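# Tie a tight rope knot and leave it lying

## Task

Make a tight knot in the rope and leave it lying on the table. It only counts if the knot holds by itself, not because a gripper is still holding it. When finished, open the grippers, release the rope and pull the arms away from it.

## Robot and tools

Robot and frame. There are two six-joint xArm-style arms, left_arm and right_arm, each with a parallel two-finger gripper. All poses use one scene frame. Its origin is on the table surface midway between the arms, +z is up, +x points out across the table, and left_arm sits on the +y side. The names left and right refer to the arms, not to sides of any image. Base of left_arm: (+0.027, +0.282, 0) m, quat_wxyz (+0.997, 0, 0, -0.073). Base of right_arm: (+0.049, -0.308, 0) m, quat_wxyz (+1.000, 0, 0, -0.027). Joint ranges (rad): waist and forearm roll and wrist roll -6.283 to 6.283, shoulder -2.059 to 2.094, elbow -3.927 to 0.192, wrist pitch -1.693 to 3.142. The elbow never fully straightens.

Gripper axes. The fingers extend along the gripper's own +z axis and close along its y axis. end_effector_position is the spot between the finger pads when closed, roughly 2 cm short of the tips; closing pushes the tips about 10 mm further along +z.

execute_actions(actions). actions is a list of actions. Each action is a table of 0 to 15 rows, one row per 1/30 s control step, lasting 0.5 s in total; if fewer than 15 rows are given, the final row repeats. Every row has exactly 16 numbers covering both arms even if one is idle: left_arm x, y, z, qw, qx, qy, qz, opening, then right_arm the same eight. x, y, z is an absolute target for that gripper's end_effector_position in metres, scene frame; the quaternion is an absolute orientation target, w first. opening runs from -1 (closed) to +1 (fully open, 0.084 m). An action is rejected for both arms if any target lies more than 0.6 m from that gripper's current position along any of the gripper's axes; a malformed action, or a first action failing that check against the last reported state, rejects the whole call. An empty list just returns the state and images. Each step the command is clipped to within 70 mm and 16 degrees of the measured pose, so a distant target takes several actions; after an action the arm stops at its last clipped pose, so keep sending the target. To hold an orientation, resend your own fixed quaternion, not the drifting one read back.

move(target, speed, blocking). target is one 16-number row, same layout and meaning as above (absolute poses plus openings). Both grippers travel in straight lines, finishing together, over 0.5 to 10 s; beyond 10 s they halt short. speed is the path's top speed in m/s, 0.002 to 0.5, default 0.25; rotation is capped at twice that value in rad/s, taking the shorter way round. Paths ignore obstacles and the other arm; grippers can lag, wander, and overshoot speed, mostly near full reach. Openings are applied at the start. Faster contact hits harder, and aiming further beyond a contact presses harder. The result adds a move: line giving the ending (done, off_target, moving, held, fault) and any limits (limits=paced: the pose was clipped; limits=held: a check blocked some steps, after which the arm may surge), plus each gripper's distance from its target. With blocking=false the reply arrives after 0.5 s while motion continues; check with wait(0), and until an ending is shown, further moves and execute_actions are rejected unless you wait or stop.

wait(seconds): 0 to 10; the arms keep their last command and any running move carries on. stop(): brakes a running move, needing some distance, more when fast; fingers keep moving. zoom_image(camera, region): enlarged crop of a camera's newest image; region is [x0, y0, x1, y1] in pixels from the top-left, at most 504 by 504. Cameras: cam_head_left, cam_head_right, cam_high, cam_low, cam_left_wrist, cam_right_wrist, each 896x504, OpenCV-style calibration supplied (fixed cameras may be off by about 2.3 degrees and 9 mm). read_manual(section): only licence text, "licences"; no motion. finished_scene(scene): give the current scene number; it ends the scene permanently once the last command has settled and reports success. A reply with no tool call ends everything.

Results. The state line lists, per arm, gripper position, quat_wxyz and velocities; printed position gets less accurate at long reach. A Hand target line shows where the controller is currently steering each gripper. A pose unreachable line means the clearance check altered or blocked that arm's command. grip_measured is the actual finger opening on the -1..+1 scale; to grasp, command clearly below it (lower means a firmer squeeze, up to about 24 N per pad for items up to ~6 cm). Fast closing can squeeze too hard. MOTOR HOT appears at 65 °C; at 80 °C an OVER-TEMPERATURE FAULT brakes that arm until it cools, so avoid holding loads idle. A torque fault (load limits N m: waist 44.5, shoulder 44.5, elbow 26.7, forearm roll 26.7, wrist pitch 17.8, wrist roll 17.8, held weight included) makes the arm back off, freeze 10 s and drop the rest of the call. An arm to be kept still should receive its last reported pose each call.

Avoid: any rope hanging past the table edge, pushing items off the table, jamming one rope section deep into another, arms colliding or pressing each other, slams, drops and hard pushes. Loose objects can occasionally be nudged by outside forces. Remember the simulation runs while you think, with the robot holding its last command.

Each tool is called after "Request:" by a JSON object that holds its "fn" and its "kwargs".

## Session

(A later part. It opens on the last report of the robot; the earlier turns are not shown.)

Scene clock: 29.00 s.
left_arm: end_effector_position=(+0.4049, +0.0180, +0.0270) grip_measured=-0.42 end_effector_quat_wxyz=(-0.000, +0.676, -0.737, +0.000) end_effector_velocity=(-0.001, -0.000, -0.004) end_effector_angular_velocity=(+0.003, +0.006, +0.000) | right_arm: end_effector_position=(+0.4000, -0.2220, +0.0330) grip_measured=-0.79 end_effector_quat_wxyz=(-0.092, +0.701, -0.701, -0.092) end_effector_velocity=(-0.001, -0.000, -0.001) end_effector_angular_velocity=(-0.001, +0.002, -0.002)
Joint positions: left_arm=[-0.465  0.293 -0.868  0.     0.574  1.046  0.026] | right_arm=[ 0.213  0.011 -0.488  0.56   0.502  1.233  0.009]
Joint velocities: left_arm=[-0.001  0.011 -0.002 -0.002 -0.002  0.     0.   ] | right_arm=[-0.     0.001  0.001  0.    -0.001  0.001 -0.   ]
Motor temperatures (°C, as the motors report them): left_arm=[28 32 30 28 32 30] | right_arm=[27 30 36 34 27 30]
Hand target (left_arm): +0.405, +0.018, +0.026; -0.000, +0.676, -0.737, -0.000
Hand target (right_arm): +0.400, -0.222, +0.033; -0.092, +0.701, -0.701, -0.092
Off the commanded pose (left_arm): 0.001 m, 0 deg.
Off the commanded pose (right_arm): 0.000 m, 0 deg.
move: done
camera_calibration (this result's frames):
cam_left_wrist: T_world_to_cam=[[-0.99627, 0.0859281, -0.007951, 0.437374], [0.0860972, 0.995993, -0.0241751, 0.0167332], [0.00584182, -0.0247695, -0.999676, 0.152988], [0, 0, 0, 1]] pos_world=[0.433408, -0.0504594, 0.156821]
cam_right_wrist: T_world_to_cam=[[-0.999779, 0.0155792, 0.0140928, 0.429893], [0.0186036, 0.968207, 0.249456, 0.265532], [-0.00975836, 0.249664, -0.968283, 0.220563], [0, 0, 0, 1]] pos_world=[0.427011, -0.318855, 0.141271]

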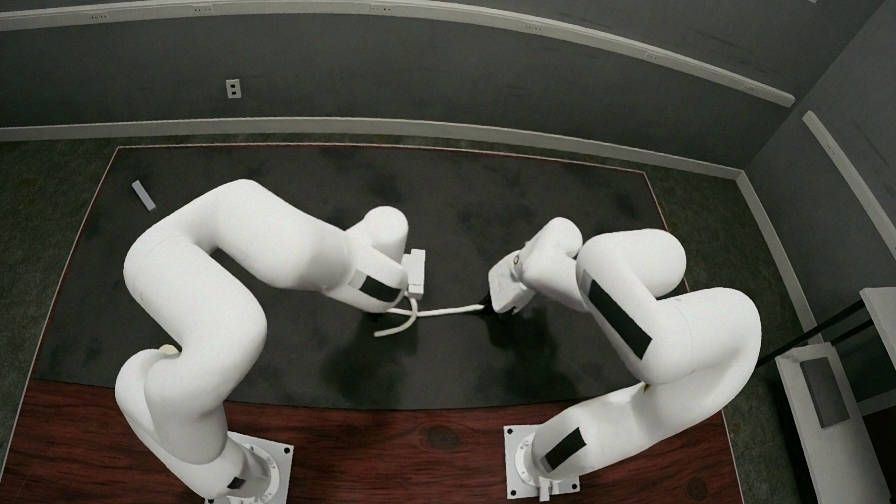

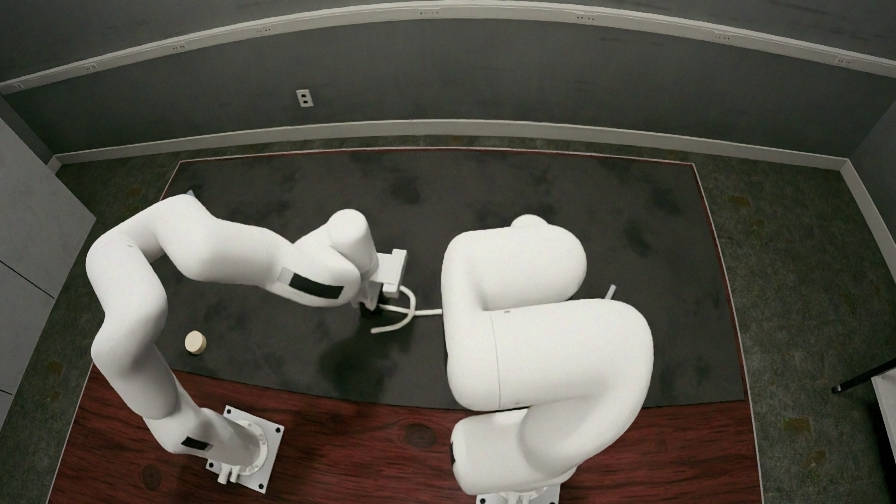

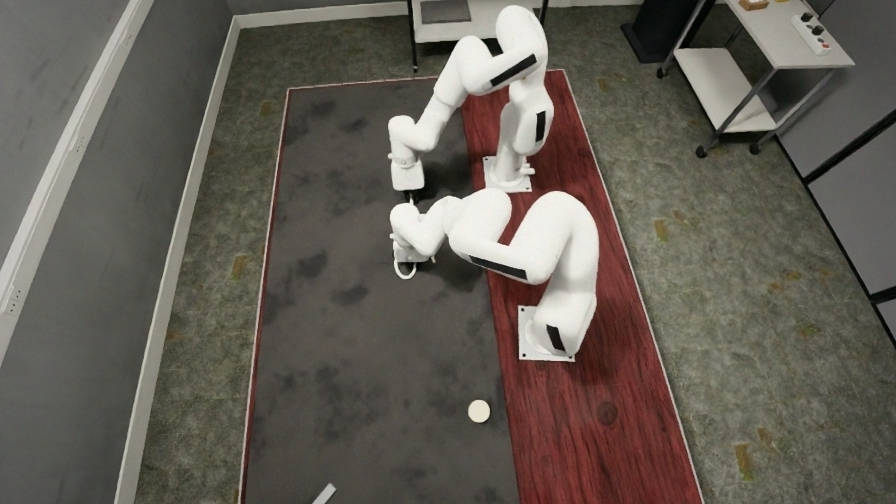

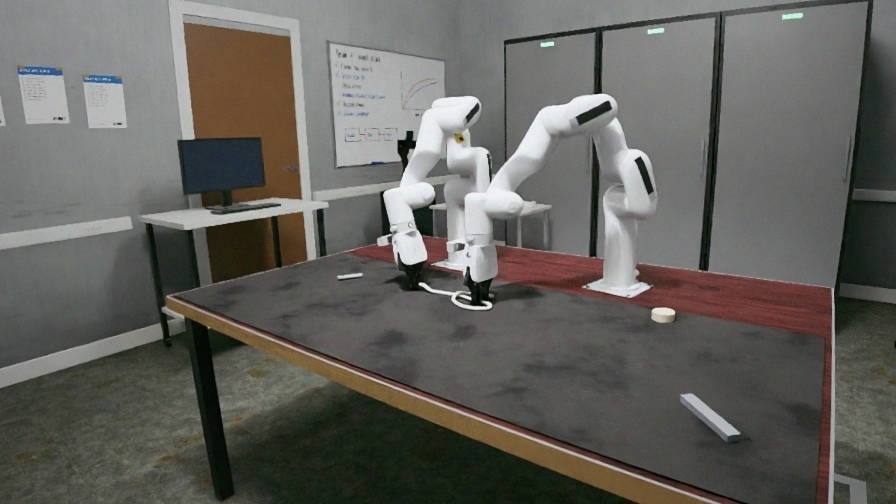

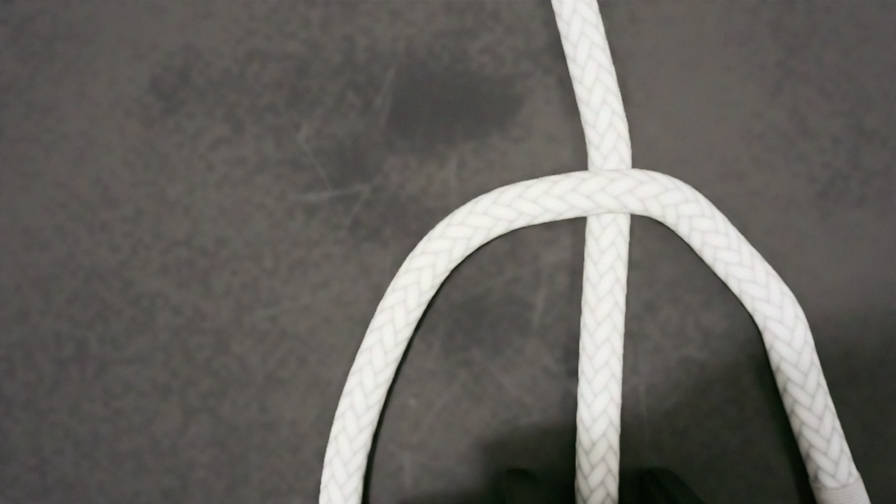

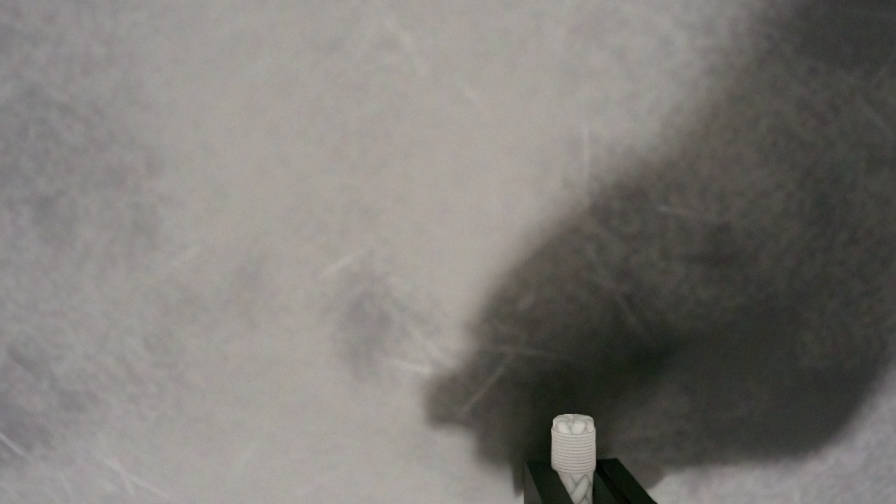

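Close on the edge, then lift while the right arm feeds slack.

Request:
{"fn": "execute_actions", "kwargs": {"actions": [[[0.4035, 0.018, 0.0255, 0, 0.676, -0.737, 0, -0.5, 0.40, -0.222, 0.033, -0.0923, 0.7011, -0.7011, -0.0923, -0.9],[0.4035, 0.018, 0.025, 0, 0.676, -0.737, 0, -0.58, 0.40, -0.222, 0.033, -0.0923, 0.7011, -0.7011, -0.0923, -0.9],[0.4035, 0.018, 0.025, 0, 0.676, -0.737, 0, -0.65, 0.40, -0.222, 0.033, -0.0923, 0.7011, -0.7011, -0.0923, -0.9],[0.4035, 0.018, 0.025, 0, 0.676, -0.737, 0, -0.7, 0.40, -0.222, 0.033, -0.0923, 0.7011, -0.7011, -0.0923, -0.9],[0.4035, 0.018, 0.025, 0, 0.676, -0.737, 0, -0.75, 0.40, -0.222, 0.033, -0.0923, 0.7011, -0.7011, -0.0923, -0.9],[0.4035, 0.018, 0.025, 0, 0.676, -0.737, 0, -0.8, 0.40, -0.222, 0.033, -0.0923, 0.7011, -0.7011, -0.0923, -0.9],[0.4035, 0.018, 0.025, 0, 0.676, -0.737, 0, -0.85, 0.40, -0.222, 0.033, -0.0923, 0.7011, -0.7011, -0.0923, -0.9],[0.4035, 0.018, 0.025, 0, 0.676, -0.737, 0, -0.9, 0.40, -0.222, 0.033, -0.0923, 0.7011, -0.7011, -0.0923, -0.9]]]}}

Request:
{"fn": "move", "kwargs": {"target": [0.395, 0.022, 0.075, 0, 0.7071, -0.7071, 0, -0.9, 0.40, -0.203, 0.033, -0.0923, 0.7011, -0.7011, -0.0923, -0.9], "speed": 0.12}}

Scene clock: 29.77 s.
left_arm: end_effector_position=(+0.4042, +0.0176, +0.0257) grip_measured=-0.79 end_effector_quat_wxyz=(-0.000, +0.676, -0.737, +0.001) end_effector_velocity=(+0.000, +0.001, -0.000) end_effector_angular_velocity=(-0.000, +0.000, +0.004) | right_arm: end_effector_position=(+0.4000, -0.2220, +0.0330) grip_measured=-0.79 end_effector_quat_wxyz=(-0.092, +0.701, -0.701, -0.092) end_effector_velocity=(+0.000, -0.000, +0.000) end_effector_angular_velocity=(-0.000, -0.002, +0.001)
Joint positions: left_arm=[-0.466  0.295 -0.865  0.     0.568  1.046  0.009] | right_arm=[ 0.213  0.011 -0.488  0.56   0.502  1.233  0.009]
Joint velocities: left_arm=[ 0.003  0.     0.001 -0.001 -0.001 -0.    -0.   ] | right_arm=[ 0.    -0.     0.     0.001 -0.002 -0.002 -0.   ]
Motor temperatures (°C, as the motors report them): left_arm=[28 32 30 28 32 30] | right_arm=[27 30 36 34 27 30]
Hand target (left_arm): +0.404, +0.018, +0.025; -0.000, +0.676, -0.737, -0.000
Hand target (right_arm): +0.400, -0.222, +0.033; -0.092, +0.701, -0.701, -0.092
Off the commanded pose (left_arm): 0.001 m, 0 deg.
Off the commanded pose (right_arm): 0.000 m, 0 deg.
camera_calibration (this result's frames):
cam_left_wrist: T_world_to_cam=[[-0.996229, 0.0862922, -0.00907777, 0.436686], [0.0864953, 0.995937, -0.0250599, 0.0169325], [0.00687842, -0.0257506, -0.999645, 0.151271], [0, 0, 0, 1]] pos_world=[0.432534, -0.0506509, 0.155606]
cam_right_wrist: T_world_to_cam=[[-0.999779, 0.0155799, 0.0140921, 0.429894], [0.0186041, 0.968207, 0.249456, 0.265532], [-0.00975759, 0.249663, -0.968284, 0.220563], [0, 0, 0, 1]] pos_world=[0.427011, -0.318855, 0.141271]

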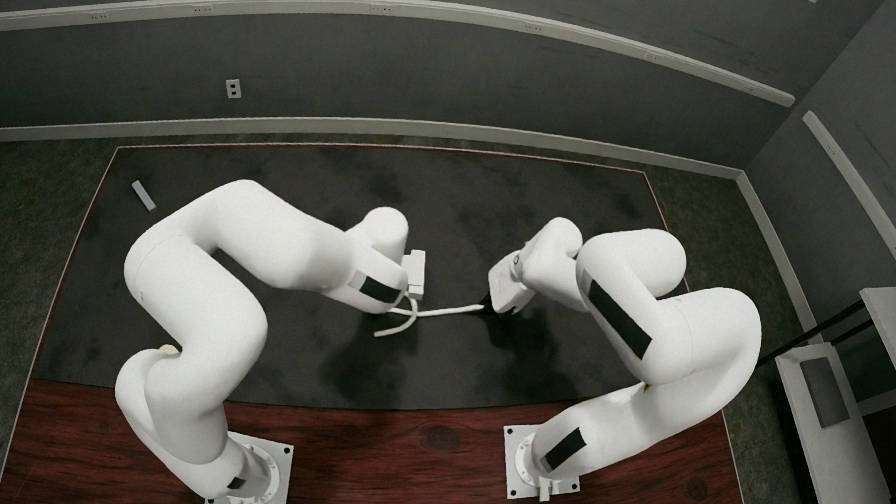

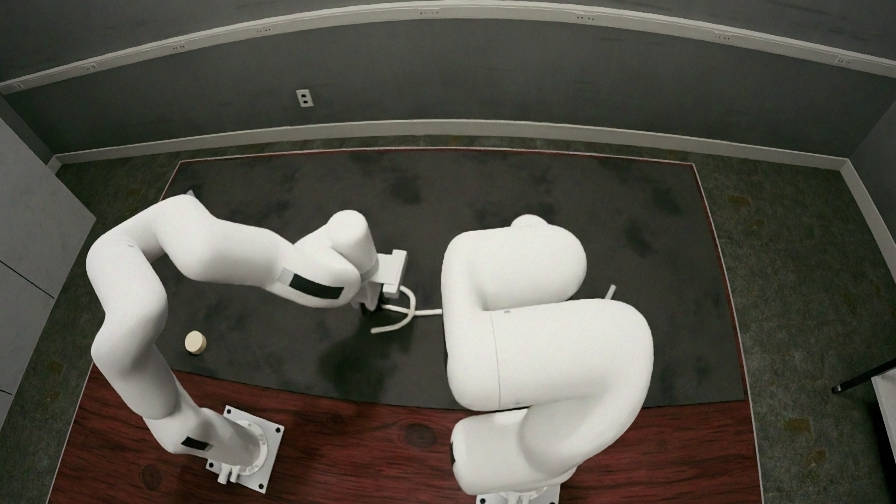

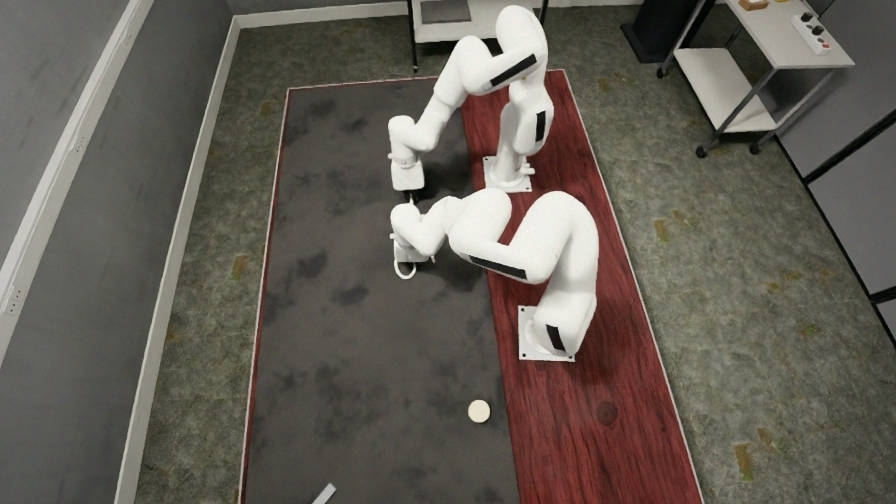

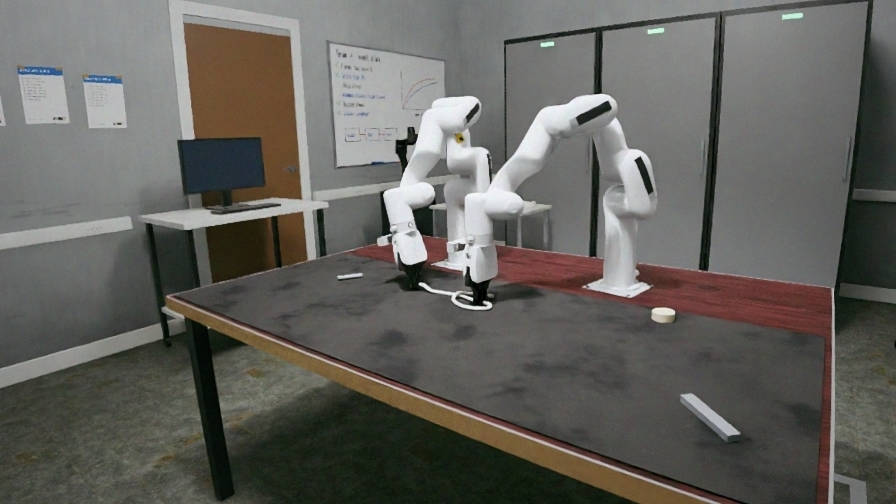

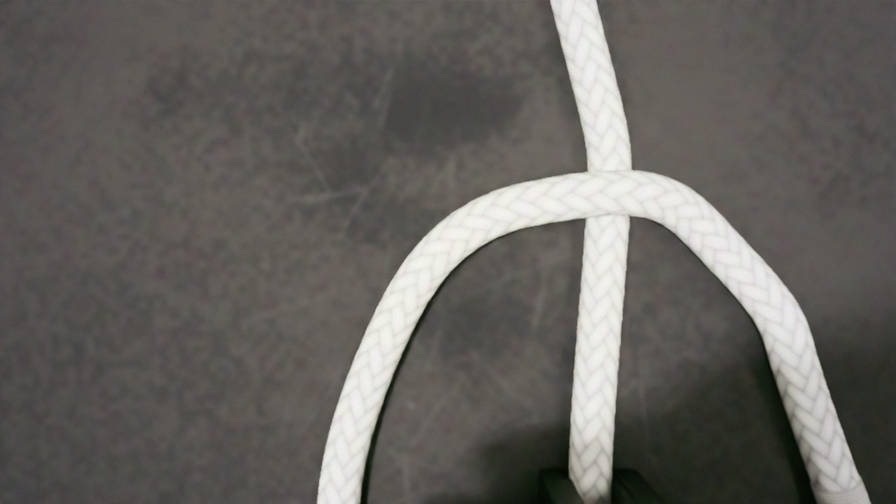

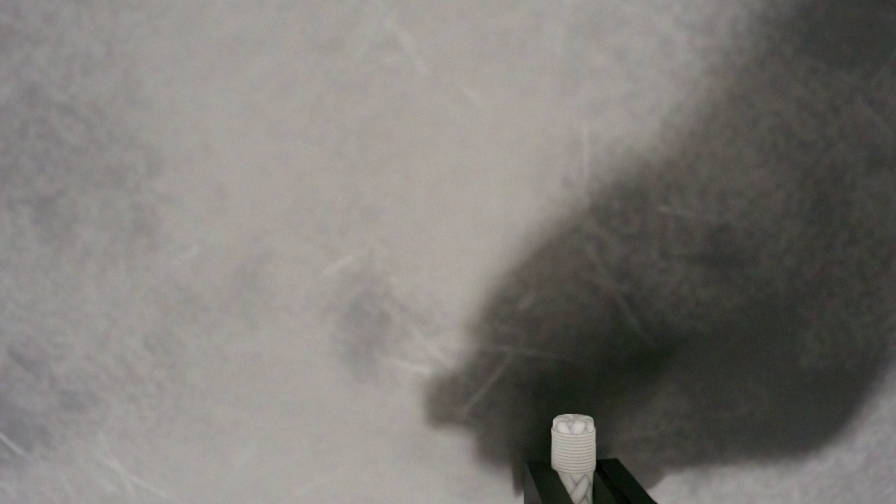

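Scene clock: 30.63 s.
left_arm: end_effector_position=(+0.3947, +0.0221, +0.0745) grip_measured=-0.79 end_effector_quat_wxyz=(+0.000, +0.707, -0.707, -0.000) end_effector_velocity=(+0.001, -0.000, +0.004) end_effector_angular_velocity=(-0.001, -0.002, +0.003) | right_arm: end_effector_position=(+0.4001, -0.2032, +0.0330) grip_measured=-0.79 end_effector_quat_wxyz=(-0.092, +0.701, -0.701, -0.092) end_effector_velocity=(-0.000, +0.001, +0.000) end_effector_angular_velocity=(-0.000, -0.000, -0.000)
Joint positions: left_arm=[-0.47   0.152 -0.844 -0.     0.693  0.957  0.009] | right_arm=[ 0.268  0.019 -0.495  0.57   0.487  1.277  0.009]
Joint velocities: left_arm=[-0.    -0.008 -0.002  0.     0.007 -0.003 -0.   ] | right_arm=[ 0.003 -0.     0.    -0.    -0.001  0.003 -0.   ]
Motor temperatures (°C, as the motors report them): left_arm=[28 32 30 28 32 30] | right_arm=[27 30 36 34 27 30]
Hand target (left_arm): +0.395, +0.022, +0.075; +0.000, +0.707, -0.707, +0.000
Hand target (right_arm): +0.400, -0.203, +0.033; -0.092, +0.701, -0.701, -0.092
Off the commanded pose (left_arm): 0.001 m, 0 deg.
Off the commanded pose (right_arm): 0.000 m, 0 deg.
move: done
camera_calibration (this result's frames):
cam_left_wrist: T_world_to_cam=[[-0.999979, 0.000837105, -0.00647581, 0.430481], [0.000990755, 0.999717, -0.02376, 0.0480839], [0.00645409, -0.0237659, -0.999697, 0.200308], [0, 0, 0, 1]] pos_world=[0.429131, -0.0436701, 0.204178]
cam_right_wrist: T_world_to_cam=[[-0.999779, 0.0156893, 0.014001, 0.429705], [0.0186856, 0.968246, 0.249299, 0.247319], [-0.00964507, 0.249505, -0.968325, 0.215785], [0, 0, 0, 1]] pos_world=[0.42707, -0.300047, 0.141278]

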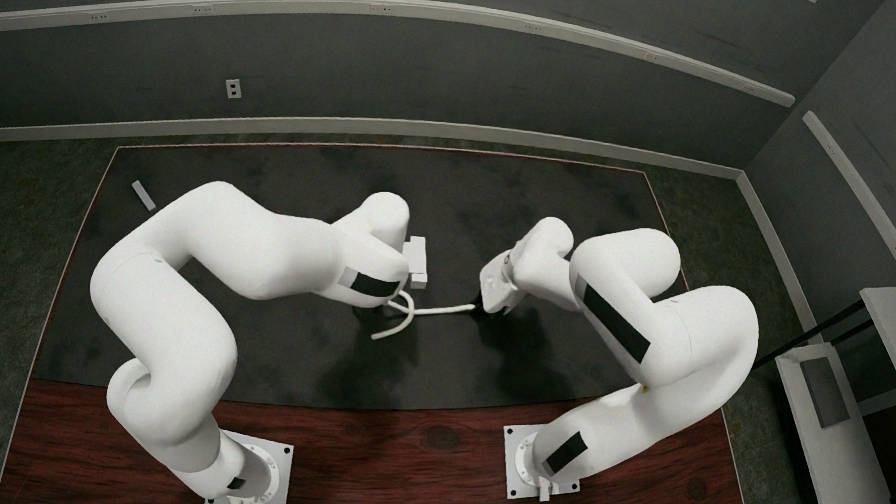

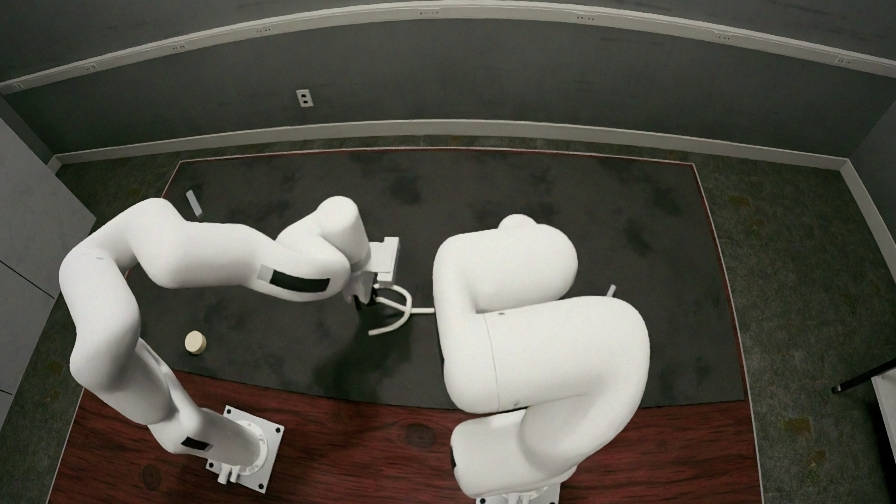

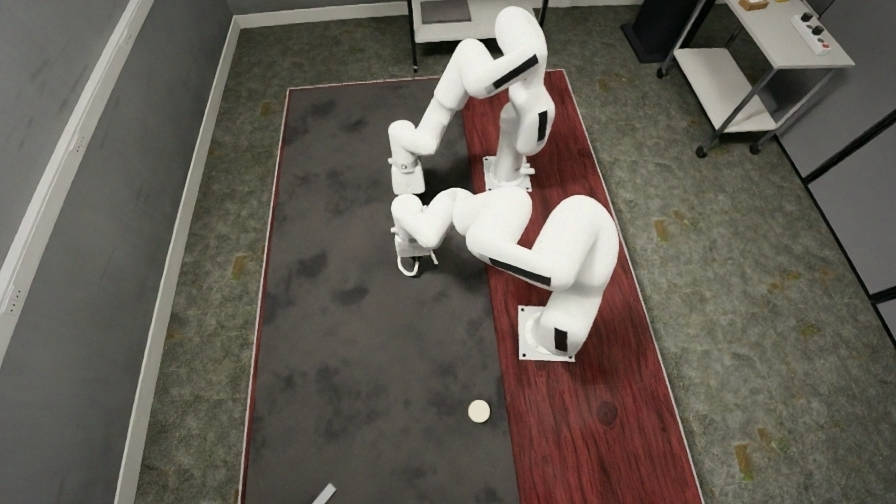

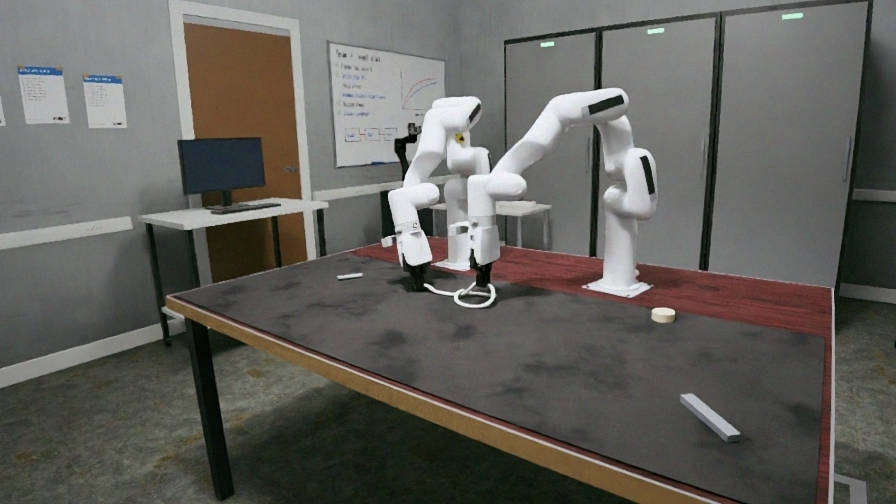

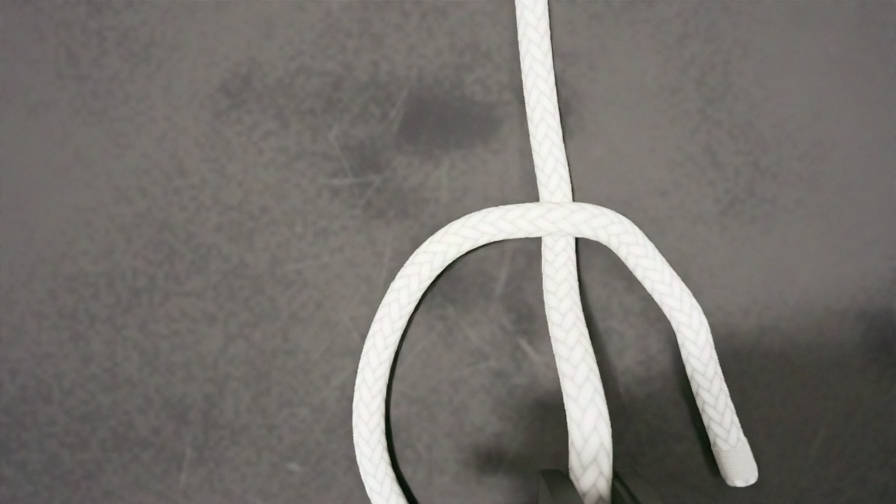

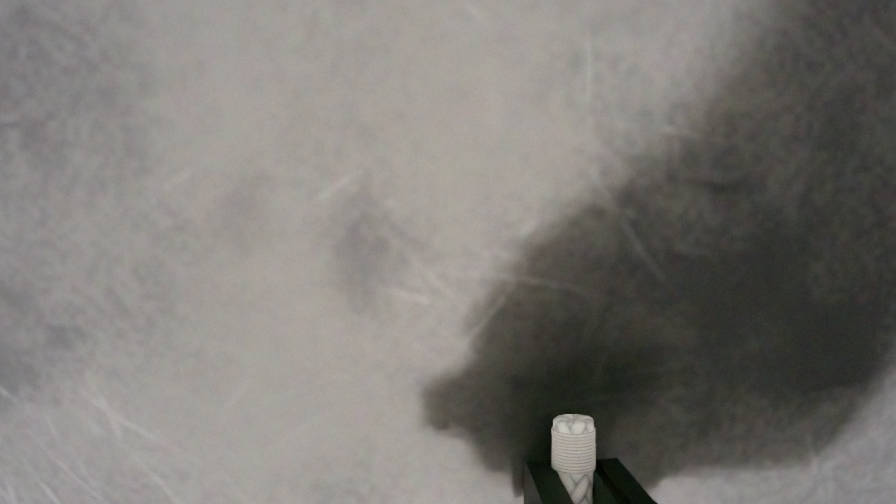

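Request:
{"fn": "move", "kwargs": {"target": [0.325, 0.018, 0.07, 0, 0.7071, -0.7071, 0, -0.9, 0.40, -0.187, 0.033, -0.0923, 0.7011, -0.7011, -0.0923, -0.9], "speed": 0.15}}

Scene clock: 31.70 s.
left_arm: end_effector_position=(+0.3254, +0.0179, +0.0699) grip_measured=-0.79 end_effector_quat_wxyz=(+0.000, +0.707, -0.707, +0.000) end_effector_velocity=(-0.003, +0.001, -0.001) end_effector_angular_velocity=(+0.003, +0.002, +0.000) | right_arm: end_effector_position=(+0.4001, -0.1871, +0.0330) grip_measured=-0.79 end_effector_quat_wxyz=(-0.092, +0.701, -0.701, -0.092) end_effector_velocity=(+0.000, +0.001, +0.000) end_effector_angular_velocity=(-0.000, -0.001, -0.001)
Joint positions: left_arm=[-0.579  0.01  -0.646 -0.     0.636  0.846  0.009] | right_arm=[ 0.314  0.028 -0.504  0.578  0.475  1.315  0.009]
Joint velocities: left_arm=[-0.004 -0.004  0.007  0.001  0.    -0.005  0.   ] | right_arm=[ 0.001  0.001 -0.001  0.    -0.001  0.001 -0.   ]
Motor temperatures (°C, as the motors report them): left_arm=[28 32 30 28 32 30] | right_arm=[27 30 36 34 27 30]
Hand target (left_arm): +0.325, +0.018, +0.070; +0.000, +0.707, -0.707, -0.000
Hand target (right_arm): +0.400, -0.187, +0.033; -0.092, +0.701, -0.701, -0.092
Off the commanded pose (left_arm): 0.000 m, 0 deg.
Off the commanded pose (right_arm): 0.000 m, 0 deg.
move: done
camera_calibration (this result's frames):
cam_left_wrist: T_world_to_cam=[[-0.999975, 0.000015194, -0.00709082, 0.361153], [0.000186522, 0.999708, -0.024162, 0.0525131], [0.00708838, -0.0241627, -0.999683, 0.195915], [0, 0, 0, 1]] pos_world=[0.359745, -0.0477694, 0.199683]
cam_right_wrist: T_world_to_cam=[[-0.999779, 0.0156676, 0.0140082, 0.429442], [0.0186668, 0.96824, 0.249325, 0.231774], [-0.009657, 0.249531, -0.968319, 0.211788], [0, 0, 0, 1]] pos_world=[0.427066, -0.283989, 0.141275]

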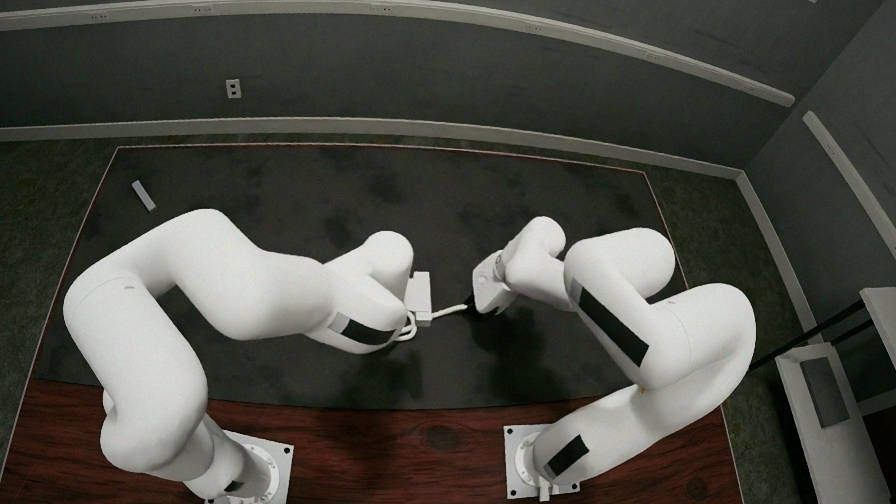

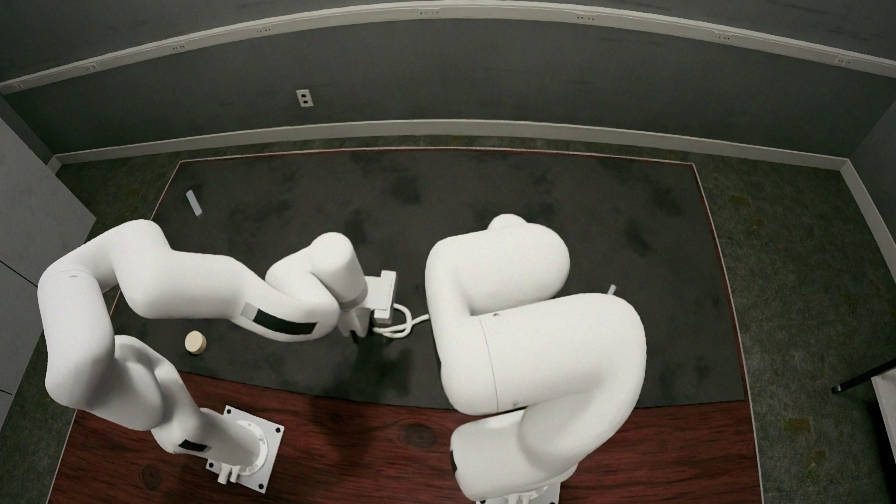

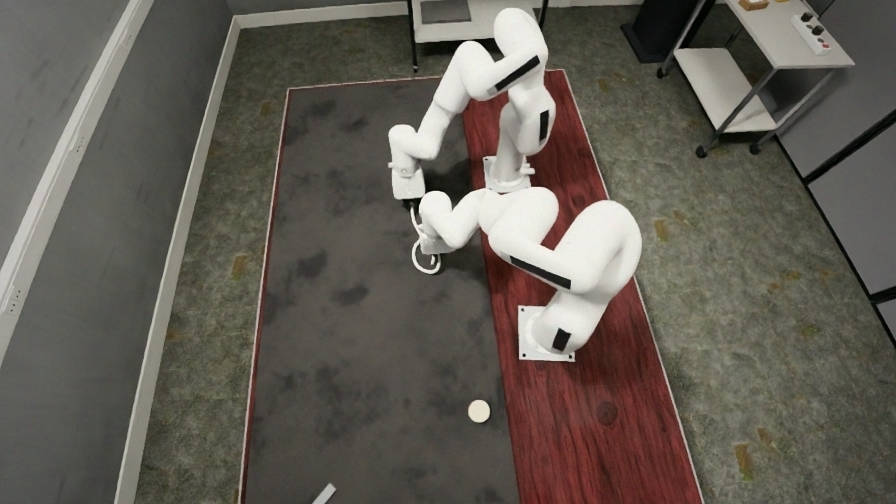

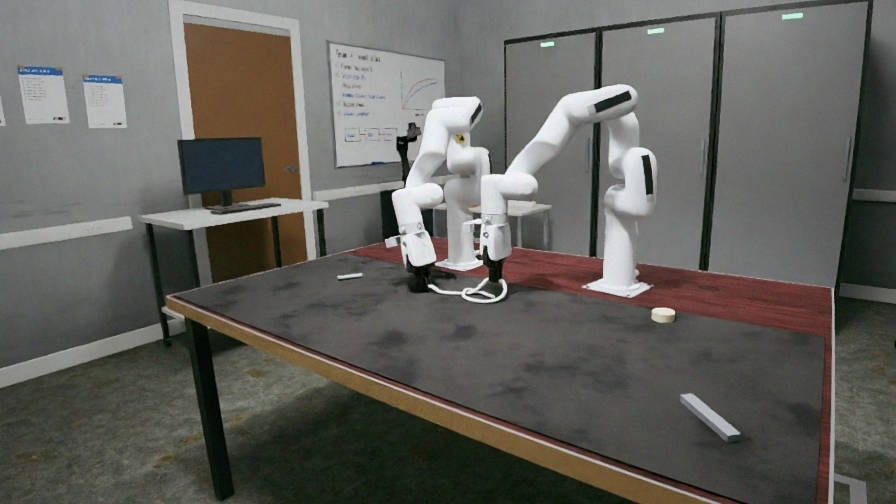

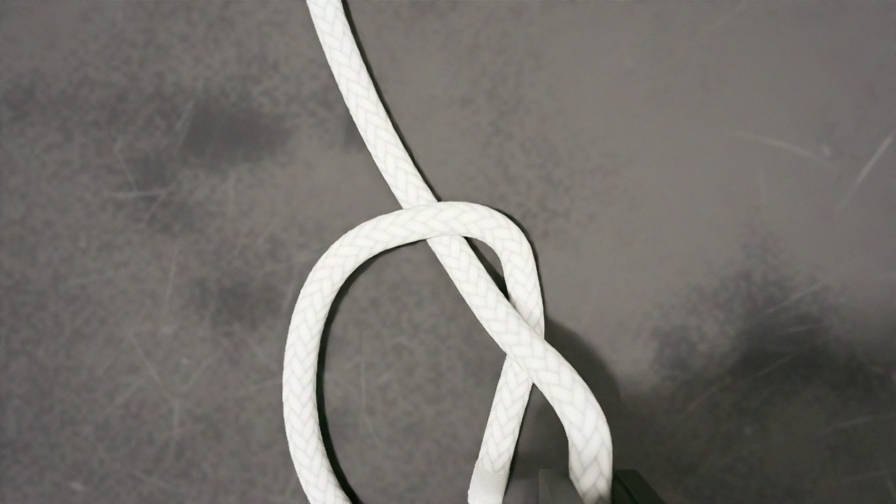

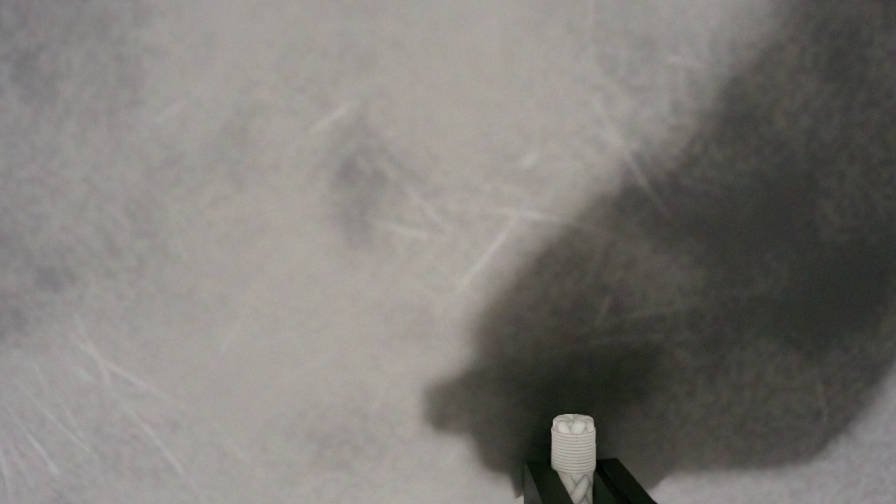

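Request:
{"fn": "execute_actions", "kwargs": {"actions": []}}

Scene clock: 32.27 s.
left_arm: end_effector_position=(+0.3250, +0.0179, +0.0699) grip_measured=-0.79 end_effector_quat_wxyz=(+0.000, +0.707, -0.707, -0.000) end_effector_velocity=(-0.001, +0.000, -0.000) end_effector_angular_velocity=(-0.000, +0.002, +0.003) | right_arm: end_effector_position=(+0.4001, -0.1871, +0.0330) grip_measured=-0.79 end_effector_quat_wxyz=(-0.092, +0.701, -0.701, -0.092) end_effector_velocity=(-0.000, -0.000, -0.000) end_effector_angular_velocity=(-0.000, -0.000, +0.000)
Joint positions: left_arm=[-0.58   0.01  -0.645 -0.     0.636  0.846  0.009] | right_arm=[ 0.314  0.028 -0.504  0.578  0.475  1.315  0.009]
Joint velocities: left_arm=[-0.    -0.     0.001 -0.002  0.    -0.001 -0.   ] | right_arm=[ 0.     0.     0.    -0.    -0.001 -0.     0.   ]
Motor temperatures (°C, as the motors report them): left_arm=[28 32 30 28 32 30] | right_arm=[27 30 36 34 27 30]
Hand target (left_arm): +0.325, +0.018, +0.070; +0.000, +0.707, -0.707, -0.000
Hand target (right_arm): +0.400, -0.187, +0.033; -0.092, +0.701, -0.701, -0.092
Off the commanded pose (left_arm): 0.000 m, 0 deg.
Off the commanded pose (right_arm): 0.000 m, 0 deg.
camera_calibration (this result's frames):
cam_left_wrist: T_world_to_cam=[[-0.999975, 0.000239051, -0.00704851, 0.36077], [0.000408469, 0.999711, -0.0240443, 0.0524425], [0.00704073, -0.0240466, -0.999686, 0.195901], [0, 0, 0, 1]] pos_world=[0.35936, -0.0478028, 0.199643]
cam_right_wrist: T_world_to_cam=[[-0.99978, 0.0155883, 0.0140062, 0.429424], [0.0185894, 0.968242, 0.249322, 0.231733], [-0.00967487, 0.249528, -0.968319, 0.211777], [0, 0, 0, 1]] pos_world=[0.42707, -0.283912, 0.141277]

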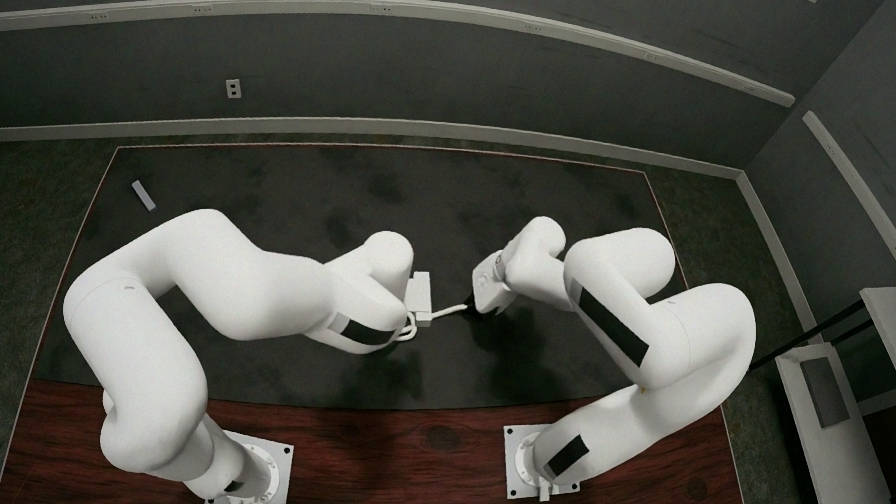

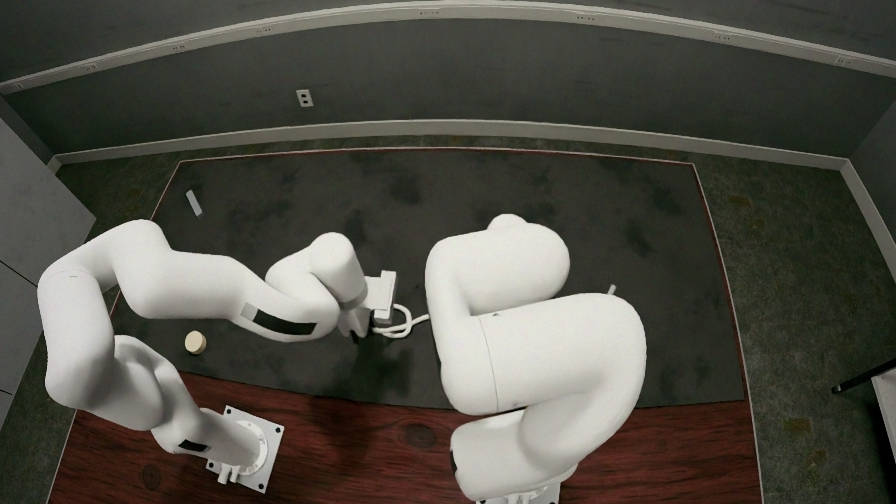

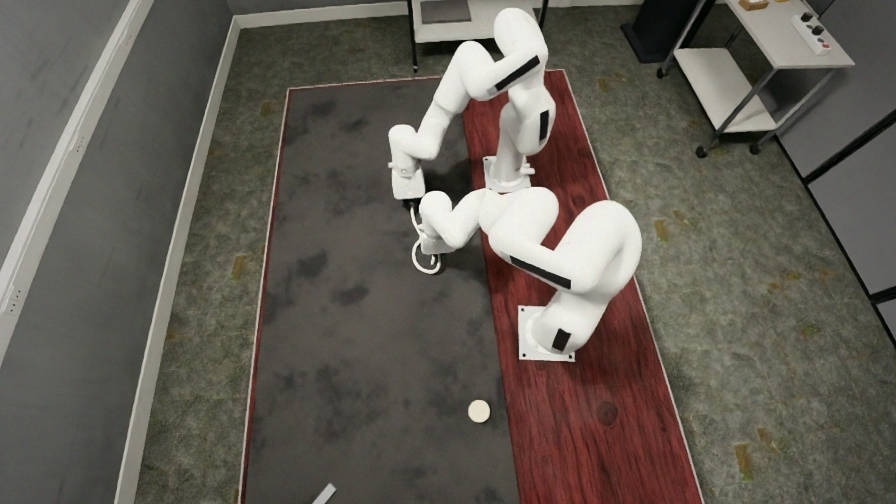

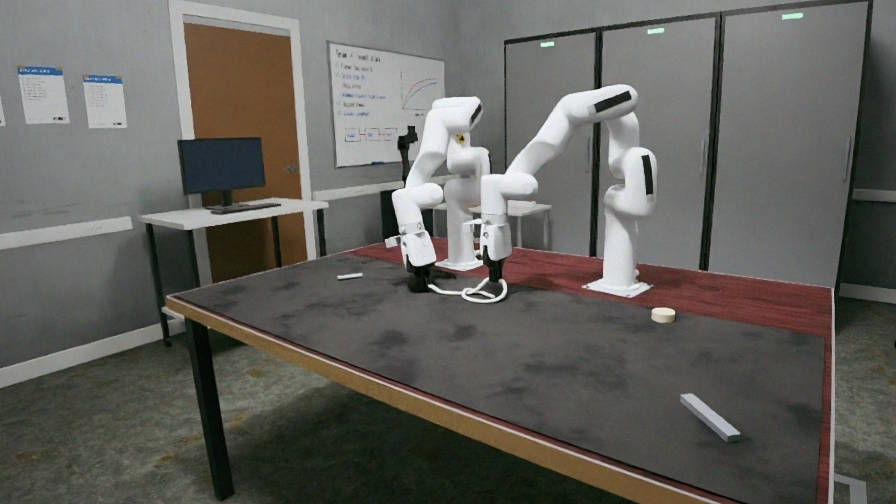

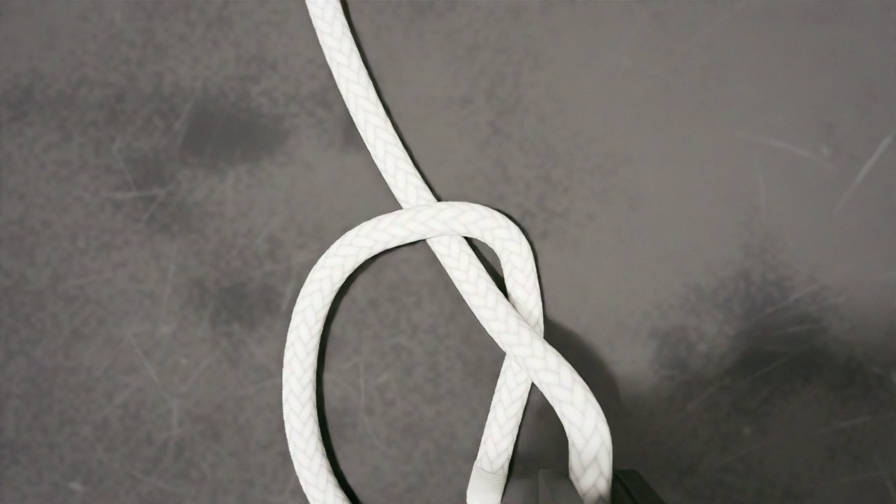

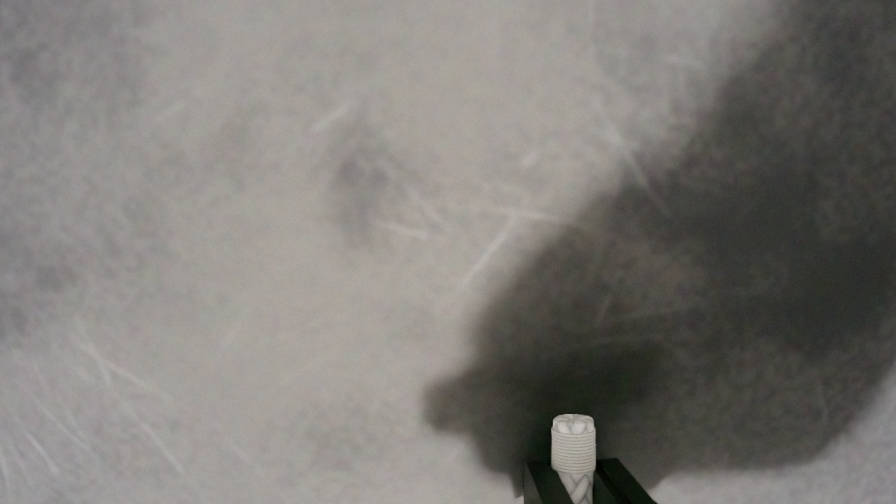

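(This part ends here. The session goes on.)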